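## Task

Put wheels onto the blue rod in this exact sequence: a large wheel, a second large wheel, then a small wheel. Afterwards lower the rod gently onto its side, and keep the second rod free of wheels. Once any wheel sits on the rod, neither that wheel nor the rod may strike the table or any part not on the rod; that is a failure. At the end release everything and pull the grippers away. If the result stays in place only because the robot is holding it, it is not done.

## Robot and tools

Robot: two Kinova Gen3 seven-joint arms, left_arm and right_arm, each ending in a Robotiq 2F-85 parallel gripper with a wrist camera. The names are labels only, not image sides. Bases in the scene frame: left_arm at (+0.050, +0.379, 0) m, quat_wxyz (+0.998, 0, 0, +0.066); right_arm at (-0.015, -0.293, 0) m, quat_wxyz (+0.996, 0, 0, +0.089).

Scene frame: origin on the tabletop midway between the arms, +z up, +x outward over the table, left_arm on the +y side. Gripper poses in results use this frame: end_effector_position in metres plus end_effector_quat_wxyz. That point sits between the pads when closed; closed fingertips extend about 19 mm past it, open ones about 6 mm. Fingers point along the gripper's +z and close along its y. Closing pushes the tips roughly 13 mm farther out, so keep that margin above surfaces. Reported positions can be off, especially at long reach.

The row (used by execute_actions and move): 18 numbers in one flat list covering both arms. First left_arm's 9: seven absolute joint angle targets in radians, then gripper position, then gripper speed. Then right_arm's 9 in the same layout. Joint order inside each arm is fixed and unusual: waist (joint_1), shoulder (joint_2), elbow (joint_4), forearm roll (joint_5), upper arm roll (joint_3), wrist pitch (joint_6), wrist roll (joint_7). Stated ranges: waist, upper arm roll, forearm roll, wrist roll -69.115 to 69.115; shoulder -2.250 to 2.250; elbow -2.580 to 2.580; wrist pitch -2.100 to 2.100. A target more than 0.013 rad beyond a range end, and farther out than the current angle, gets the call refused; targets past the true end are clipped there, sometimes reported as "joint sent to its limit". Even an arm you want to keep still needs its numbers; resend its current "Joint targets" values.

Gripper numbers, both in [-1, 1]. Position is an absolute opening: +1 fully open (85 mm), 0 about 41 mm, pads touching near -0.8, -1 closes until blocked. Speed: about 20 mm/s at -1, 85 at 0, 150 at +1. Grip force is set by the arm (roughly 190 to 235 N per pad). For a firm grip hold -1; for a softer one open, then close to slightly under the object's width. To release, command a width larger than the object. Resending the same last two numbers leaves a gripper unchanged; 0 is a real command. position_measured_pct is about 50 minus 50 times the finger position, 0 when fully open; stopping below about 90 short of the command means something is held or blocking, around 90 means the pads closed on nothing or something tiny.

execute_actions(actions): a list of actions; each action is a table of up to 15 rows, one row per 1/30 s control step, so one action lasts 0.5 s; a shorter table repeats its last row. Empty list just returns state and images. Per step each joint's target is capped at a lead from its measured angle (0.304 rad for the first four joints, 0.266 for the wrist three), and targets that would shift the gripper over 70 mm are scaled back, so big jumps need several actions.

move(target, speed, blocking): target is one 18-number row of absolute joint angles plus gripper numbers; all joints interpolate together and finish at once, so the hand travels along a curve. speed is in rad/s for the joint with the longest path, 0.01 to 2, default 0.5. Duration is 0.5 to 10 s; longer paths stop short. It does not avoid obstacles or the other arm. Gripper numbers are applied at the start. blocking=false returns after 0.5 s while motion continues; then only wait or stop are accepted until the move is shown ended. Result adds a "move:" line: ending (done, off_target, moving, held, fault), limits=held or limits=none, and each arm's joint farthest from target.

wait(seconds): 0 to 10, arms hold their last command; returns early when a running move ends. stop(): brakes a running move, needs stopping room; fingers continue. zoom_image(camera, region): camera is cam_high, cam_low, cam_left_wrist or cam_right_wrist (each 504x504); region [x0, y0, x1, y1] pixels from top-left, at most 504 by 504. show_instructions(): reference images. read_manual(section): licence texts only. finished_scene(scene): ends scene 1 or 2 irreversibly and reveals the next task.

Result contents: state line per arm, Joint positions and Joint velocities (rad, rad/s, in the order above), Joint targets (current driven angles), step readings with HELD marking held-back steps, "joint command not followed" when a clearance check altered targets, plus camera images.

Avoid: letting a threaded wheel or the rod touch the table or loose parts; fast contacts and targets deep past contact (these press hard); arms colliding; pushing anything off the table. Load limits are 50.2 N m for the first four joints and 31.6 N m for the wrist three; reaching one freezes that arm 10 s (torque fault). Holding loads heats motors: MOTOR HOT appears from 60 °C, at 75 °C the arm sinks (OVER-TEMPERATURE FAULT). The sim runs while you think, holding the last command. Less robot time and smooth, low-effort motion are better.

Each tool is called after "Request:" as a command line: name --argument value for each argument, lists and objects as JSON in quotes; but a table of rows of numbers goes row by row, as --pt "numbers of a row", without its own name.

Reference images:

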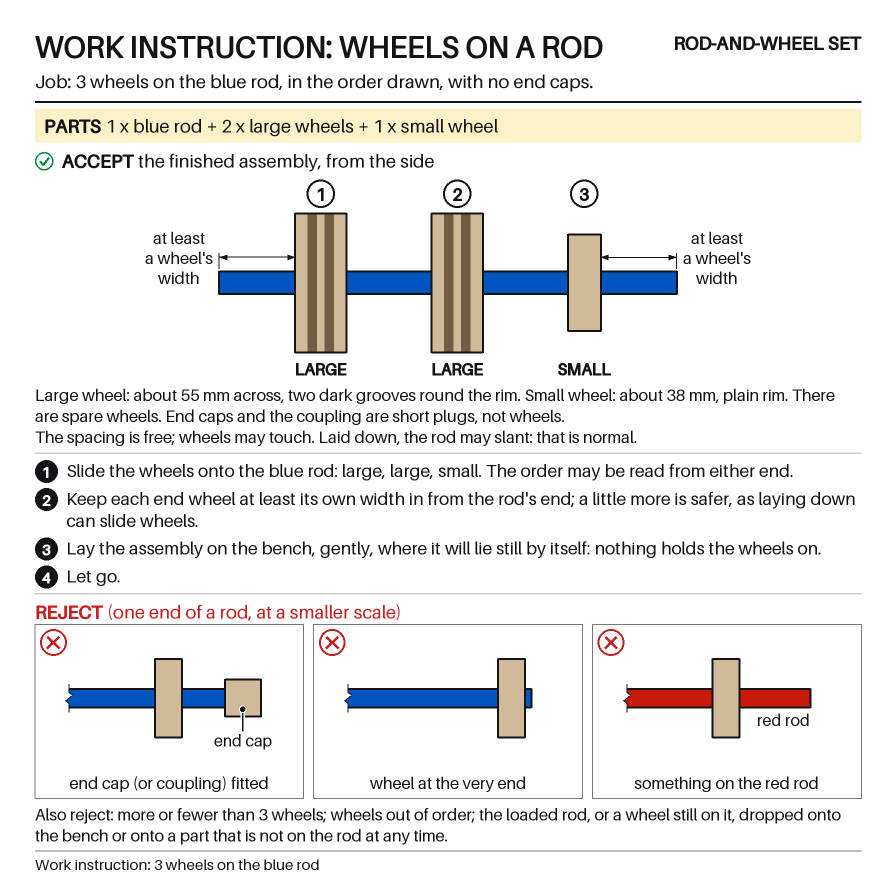

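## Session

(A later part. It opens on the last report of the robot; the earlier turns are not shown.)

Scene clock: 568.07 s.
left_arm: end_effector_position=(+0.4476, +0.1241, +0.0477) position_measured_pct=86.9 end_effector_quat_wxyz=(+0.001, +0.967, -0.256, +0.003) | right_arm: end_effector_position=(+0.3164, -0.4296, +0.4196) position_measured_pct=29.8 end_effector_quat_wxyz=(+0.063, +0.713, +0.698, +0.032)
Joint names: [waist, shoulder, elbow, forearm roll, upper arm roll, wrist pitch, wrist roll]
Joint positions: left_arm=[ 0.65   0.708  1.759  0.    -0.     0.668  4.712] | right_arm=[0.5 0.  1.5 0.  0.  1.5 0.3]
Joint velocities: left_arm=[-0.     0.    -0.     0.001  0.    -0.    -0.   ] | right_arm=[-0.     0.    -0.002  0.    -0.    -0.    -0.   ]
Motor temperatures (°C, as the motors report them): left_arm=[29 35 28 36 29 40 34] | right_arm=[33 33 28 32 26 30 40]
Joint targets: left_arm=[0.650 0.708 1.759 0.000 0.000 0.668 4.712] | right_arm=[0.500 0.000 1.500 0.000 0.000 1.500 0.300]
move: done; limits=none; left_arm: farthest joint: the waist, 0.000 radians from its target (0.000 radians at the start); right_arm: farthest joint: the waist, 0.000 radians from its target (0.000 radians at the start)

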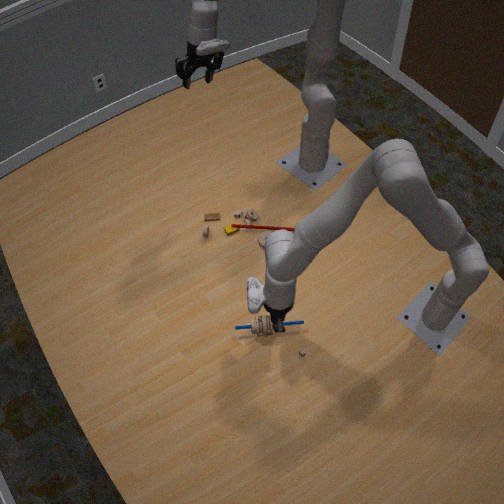

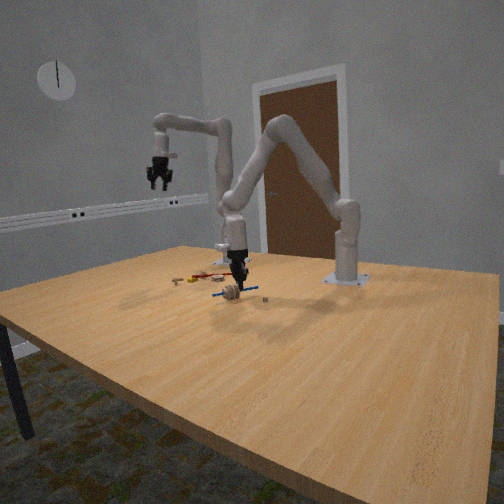

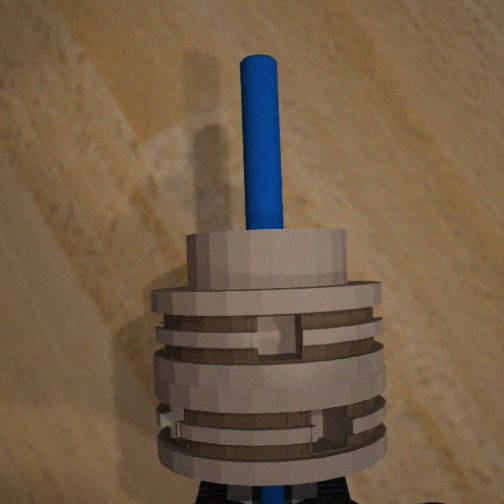

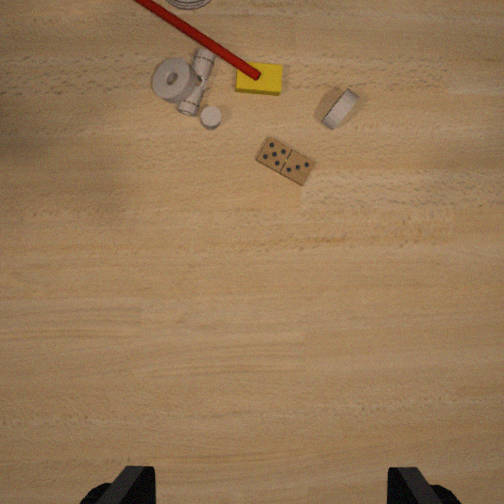

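Request:
move --target '[0.65,0.7122,1.7602,0,0,0.665,4.712,-1,-0.5,0.5,0,1.5,0,0,1.5,0.3,0.4,-0.5]' --speed 0.01

Scene clock: 573.47 s.
left_arm: end_effector_position=(+0.4469, +0.1246, +0.0453) position_measured_pct=86.9 end_effector_quat_wxyz=(+0.000, +0.967, -0.256, +0.002) | right_arm: end_effector_position=(+0.3164, -0.4296, +0.4196) position_measured_pct=29.8 end_effector_quat_wxyz=(+0.063, +0.713, +0.698, +0.032)
Joint names: [waist, shoulder, elbow, forearm roll, upper arm roll, wrist pitch, wrist roll]
Joint positions: left_arm=[ 0.65   0.712  1.76  -0.    -0.     0.665  4.712] | right_arm=[0.5 0.  1.5 0.  0.  1.5 0.3]
Joint velocities: left_arm=[-0.    -0.     0.     0.002 -0.    -0.     0.   ] | right_arm=[ 0.     0.    -0.002 -0.     0.    -0.     0.   ]
Motor temperatures (°C, as the motors report them): left_arm=[29 35 28 36 29 40 34] | right_arm=[33 33 28 32 26 30 40]
Joint targets: left_arm=[0.650 0.712 1.760 0.000 0.000 0.665 4.712] | right_arm=[0.500 0.000 1.500 0.000 0.000 1.500 0.300]
move: done; limits=none; left_arm: farthest joint: the waist, 0.000 radians from its target (0.000 radians at the start); right_arm: farthest joint: the waist, 0.000 radians from its target (0.000 radians at the start)

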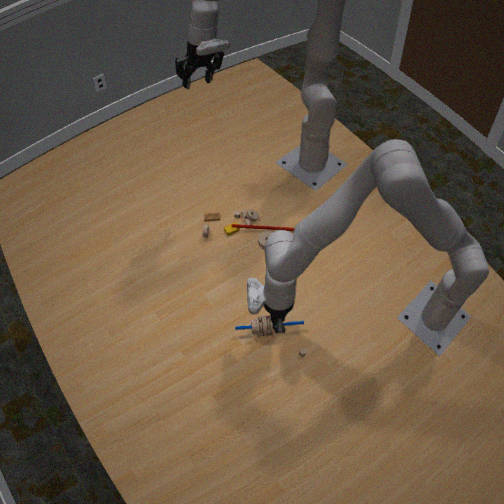

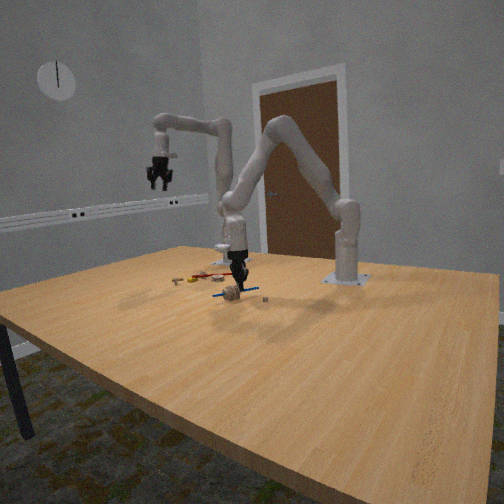

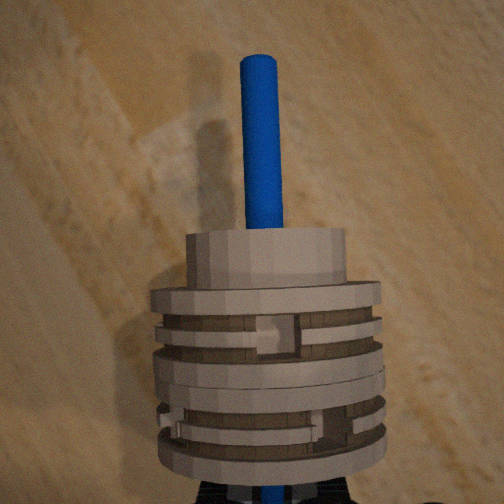

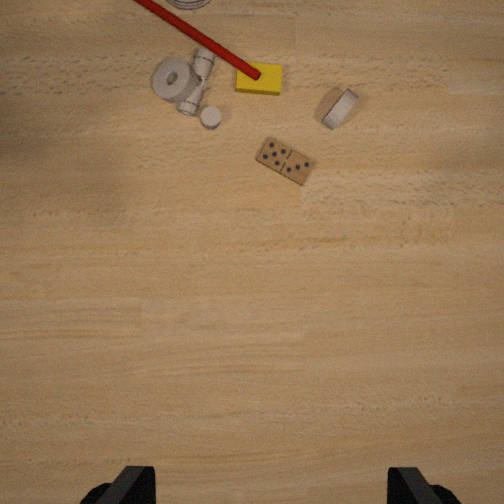

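Request:
move --target '[0.65,0.7169,1.7617,0,0,0.661,4.712,-1,-0.5,0.5,0,1.5,0,0,1.5,0.3,0.4,-0.5]' --speed 0.01

Request:
zoom_image --camera "cam_low" --region '[200,270,270,310]'

Scene clock: 576.93 s.
left_arm: end_effector_position=(+0.4464, +0.1248, +0.0430) position_measured_pct=86.9 end_effector_quat_wxyz=(+0.000, +0.967, -0.256, +0.001) | right_arm: end_effector_position=(+0.3164, -0.4296, +0.4196) position_measured_pct=29.8 end_effector_quat_wxyz=(+0.063, +0.713, +0.698, +0.032)
Joint names: [waist, shoulder, elbow, forearm roll, upper arm roll, wrist pitch, wrist roll]
Joint positions: left_arm=[ 0.65   0.717  1.762 -0.    -0.     0.661  4.712] | right_arm=[0.5 0.  1.5 0.  0.  1.5 0.3]
Joint velocities: left_arm=[ 0.    -0.    -0.001 -0.     0.     0.    -0.   ] | right_arm=[-0.  0.  0.  0.  0. -0.  0.]
Motor temperatures (°C, as the motors report them): left_arm=[29 35 28 36 29 40 34] | right_arm=[33 33 28 32 26 30 40]
Joint targets: left_arm=[0.650 0.717 1.762 0.000 0.000 0.661 4.712] | right_arm=[0.500 0.000 1.500 0.000 0.000 1.500 0.300]
move: done; limits=none; left_arm: farthest joint: the waist, 0.000 radians from its target (0.000 radians at the start); right_arm: farthest joint: the waist, 0.000 radians from its target (0.000 radians at the start)

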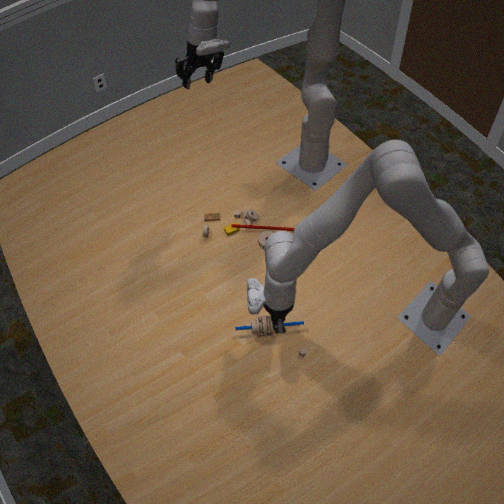

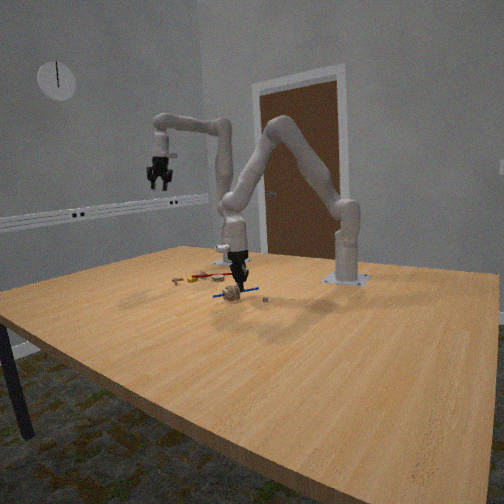

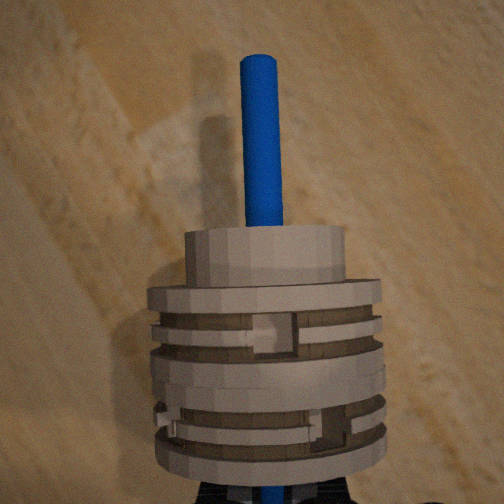

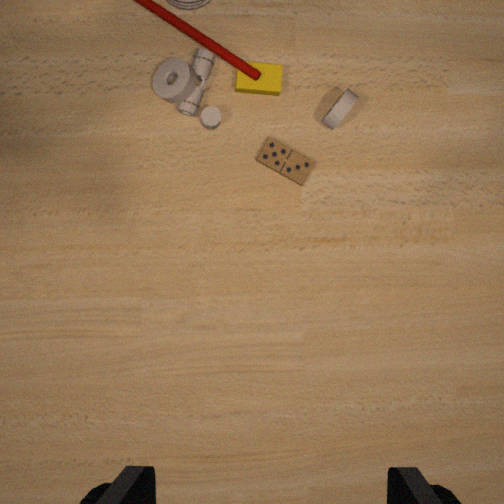

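Region (200, 270, 270, 310) of cam_low's 504x504 image, scaled by 7.200, with more detail than that image has; it fills the top 288 rows of this view, and the rest is white.

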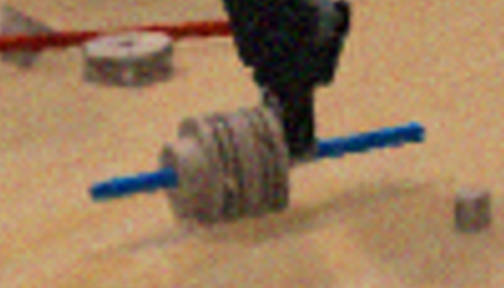

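Request:
move --target '[0.65,0.7169,1.7617,0,0,0.661,4.712,0,-0.8,0.5,0,1.5,0,0,1.5,0.3,0.4,-0.5]'

Request:
move --target '[0.65,0.6149,1.7186,0,0,0.8081,4.712,0,-0.8,0.5,0,1.5,0,0,1.5,0.3,0.4,-0.5]' --speed 0.15

Scene clock: 581.30 s.
left_arm: end_effector_position=(+0.4463, +0.1249, +0.0429) position_measured_pct=50.0 end_effector_quat_wxyz=(+0.000, +0.967, -0.256, +0.001) | right_arm: end_effector_position=(+0.3164, -0.4296, +0.4196) position_measured_pct=29.8 end_effector_quat_wxyz=(+0.063, +0.713, +0.698, +0.032)
Joint names: [waist, shoulder, elbow, forearm roll, upper arm roll, wrist pitch, wrist roll]
Joint positions: left_arm=[0.65  0.717 1.762 0.    0.    0.661 4.712] | right_arm=[0.5 0.  1.5 0.  0.  1.5 0.3]
Joint velocities: left_arm=[ 0.    -0.001 -0.    -0.001  0.    -0.001  0.001] | right_arm=[ 0.  0.  0.  0. -0. -0.  0.]
Motor temperatures (°C, as the motors report them): left_arm=[29 35 28 36 29 40 34] | right_arm=[33 33 28 32 26 30 40]
Joint targets: left_arm=[0.650 0.717 1.762 0.000 0.000 0.661 4.712] | right_arm=[0.500 0.000 1.500 0.000 0.000 1.500 0.300]
move: done; limits=none; left_arm: farthest joint: the waist, 0.000 radians from its target (0.000 radians at the start); right_arm: farthest joint: the waist, 0.000 radians from its target (0.000 radians at the start)

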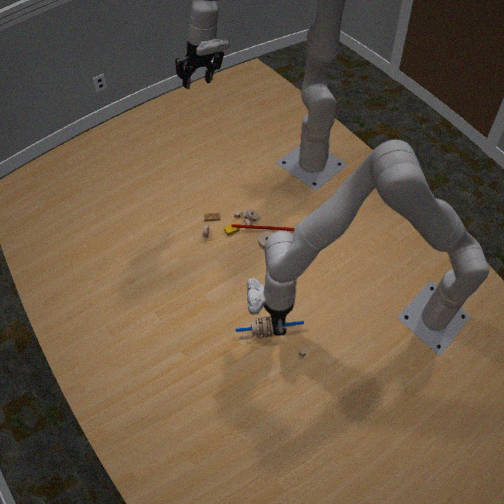

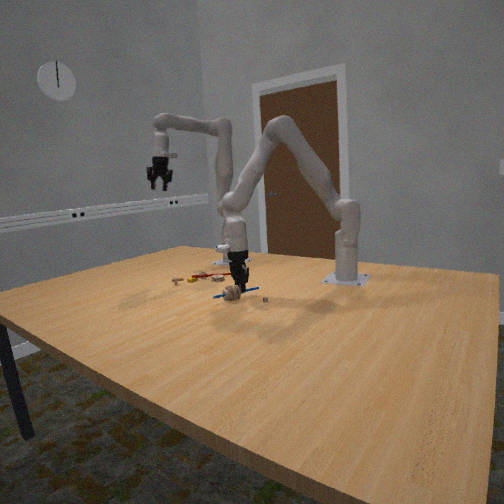

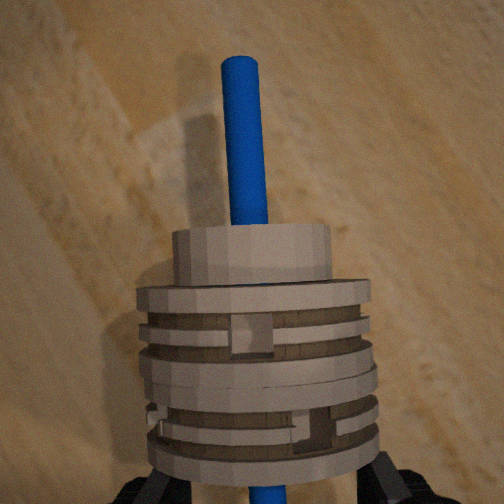

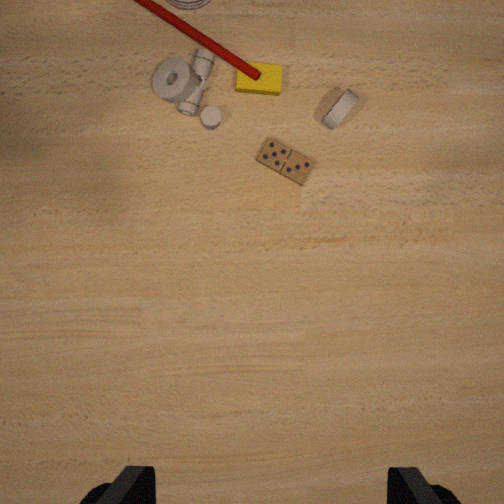

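Scene clock: 582.63 s.
left_arm: end_effector_position=(+0.4458, +0.1252, +0.0999) position_measured_pct=50.0 end_effector_quat_wxyz=(-0.000, +0.967, -0.256, -0.000) | right_arm: end_effector_position=(+0.3164, -0.4296, +0.4196) position_measured_pct=29.8 end_effector_quat_wxyz=(+0.063, +0.713, +0.698, +0.032)
Joint names: [waist, shoulder, elbow, forearm roll, upper arm roll, wrist pitch, wrist roll]
Joint positions: left_arm=[ 0.65   0.615  1.719 -0.     0.     0.808  4.712] | right_arm=[0.5 0.  1.5 0.  0.  1.5 0.3]
Joint velocities: left_arm=[ 0.    -0.002 -0.001 -0.001 -0.    -0.    -0.   ] | right_arm=[-0.    -0.    -0.001  0.     0.     0.     0.   ]
Motor temperatures (°C, as the motors report them): left_arm=[29 35 28 36 29 40 34] | right_arm=[33 33 28 32 26 30 40]
Joint targets: left_arm=[0.650 0.615 1.719 0.000 0.000 0.808 4.712] | right_arm=[0.500 0.000 1.500 0.000 0.000 1.500 0.300]
move: done; limits=none; left_arm: farthest joint: the waist, 0.000 radians from its target (0.000 radians at the start); right_arm: farthest joint: the waist, 0.000 radians from its target (0.000 radians at the start)

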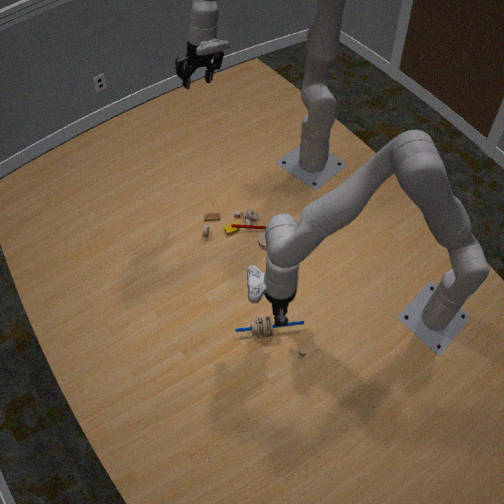

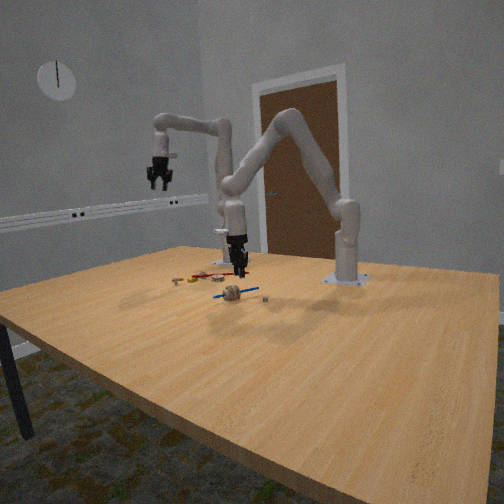

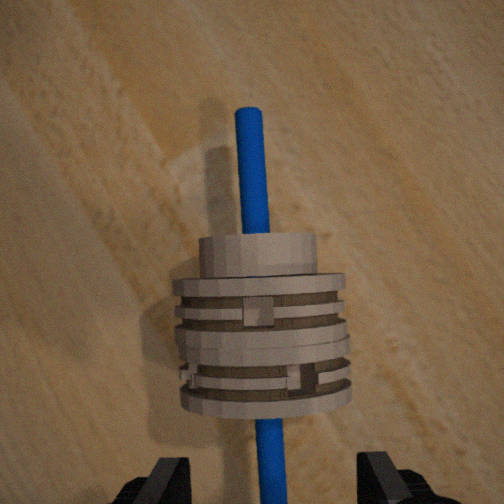

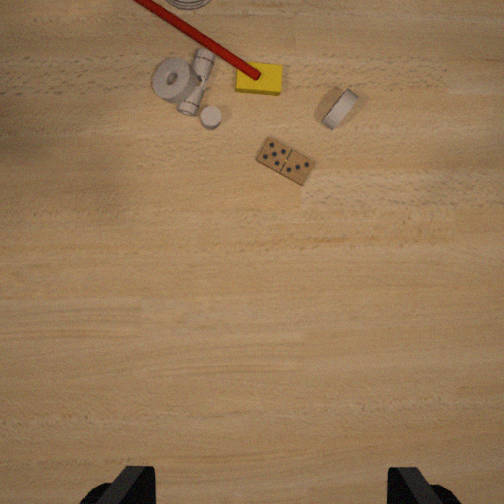

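Request:
move --target '[0.3,0.2,1.5,0,0,1.44,4.712,0,-0.8,0.5,0,1.5,0,0,1.5,0.3,0.4,-0.5]' --speed 0.7

Request:
zoom_image --camera "cam_high" --region '[210,290,330,370]'

Scene clock: 585.87 s.
left_arm: end_effector_position=(+0.4358, +0.2887, +0.3453) position_measured_pct=50.0 end_effector_quat_wxyz=(+0.000, +0.996, -0.084, +0.001) | right_arm: end_effector_position=(+0.3164, -0.4296, +0.4196) position_measured_pct=29.8 end_effector_quat_wxyz=(+0.063, +0.713, +0.698, +0.032)
Joint names: [waist, shoulder, elbow, forearm roll, upper arm roll, wrist pitch, wrist roll]
Joint positions: left_arm=[ 0.3    0.2    1.5   -0.    -0.     1.44   4.712] | right_arm=[0.5 0.  1.5 0.  0.  1.5 0.3]
Joint velocities: left_arm=[-0.002 -0.003  0.     0.001  0.     0.001 -0.   ] | right_arm=[-0.     0.    -0.001 -0.001  0.    -0.    -0.   ]
Motor temperatures (°C, as the motors report them): left_arm=[29 35 28 36 29 40 34] | right_arm=[33 33 28 32 26 30 40]
Joint targets: left_arm=[0.300 0.200 1.500 0.000 0.000 1.440 4.712] | right_arm=[0.500 0.000 1.500 0.000 0.000 1.500 0.300]
move: done; limits=none; left_arm: farthest joint: the waist, 0.000 radians from its target (0.350 radians at the start); right_arm: farthest joint: the waist, 0.000 radians from its target (0.000 radians at the start)

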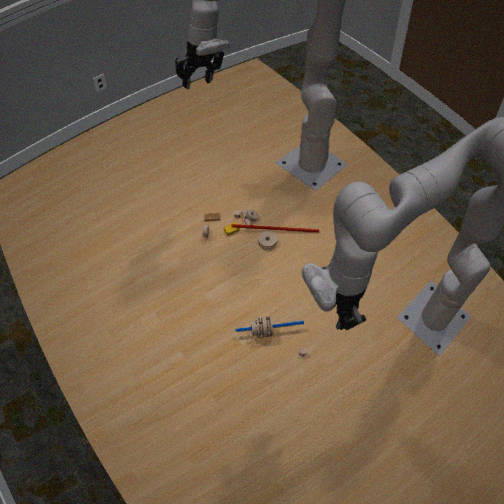

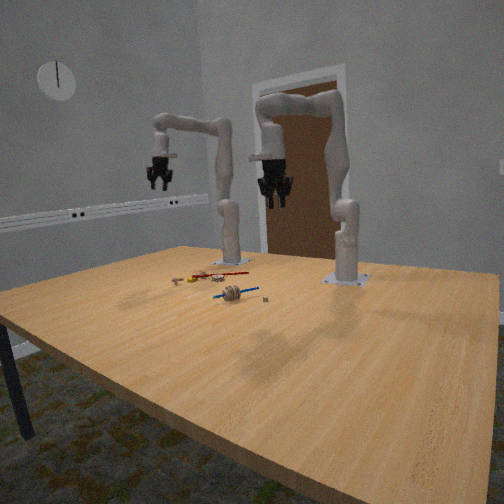

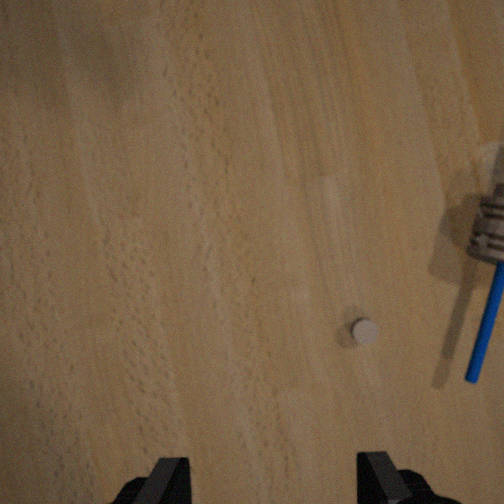

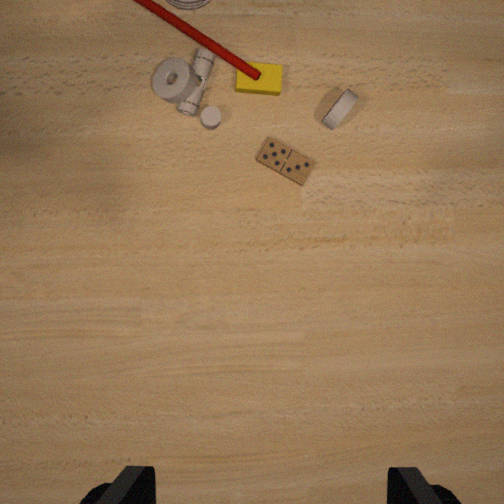

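Region (210, 290, 330, 370) of cam_high's 504x504 image, scaled by 4.200, with more detail than that image has.

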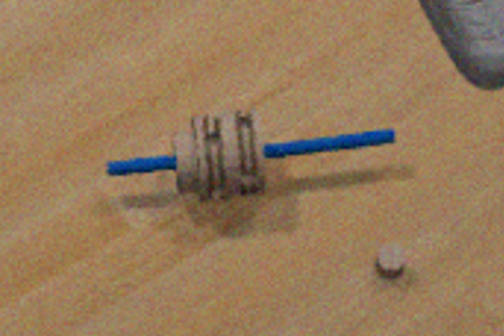

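Request:
finished_scene --scene 1

The scene is finished: the task was done.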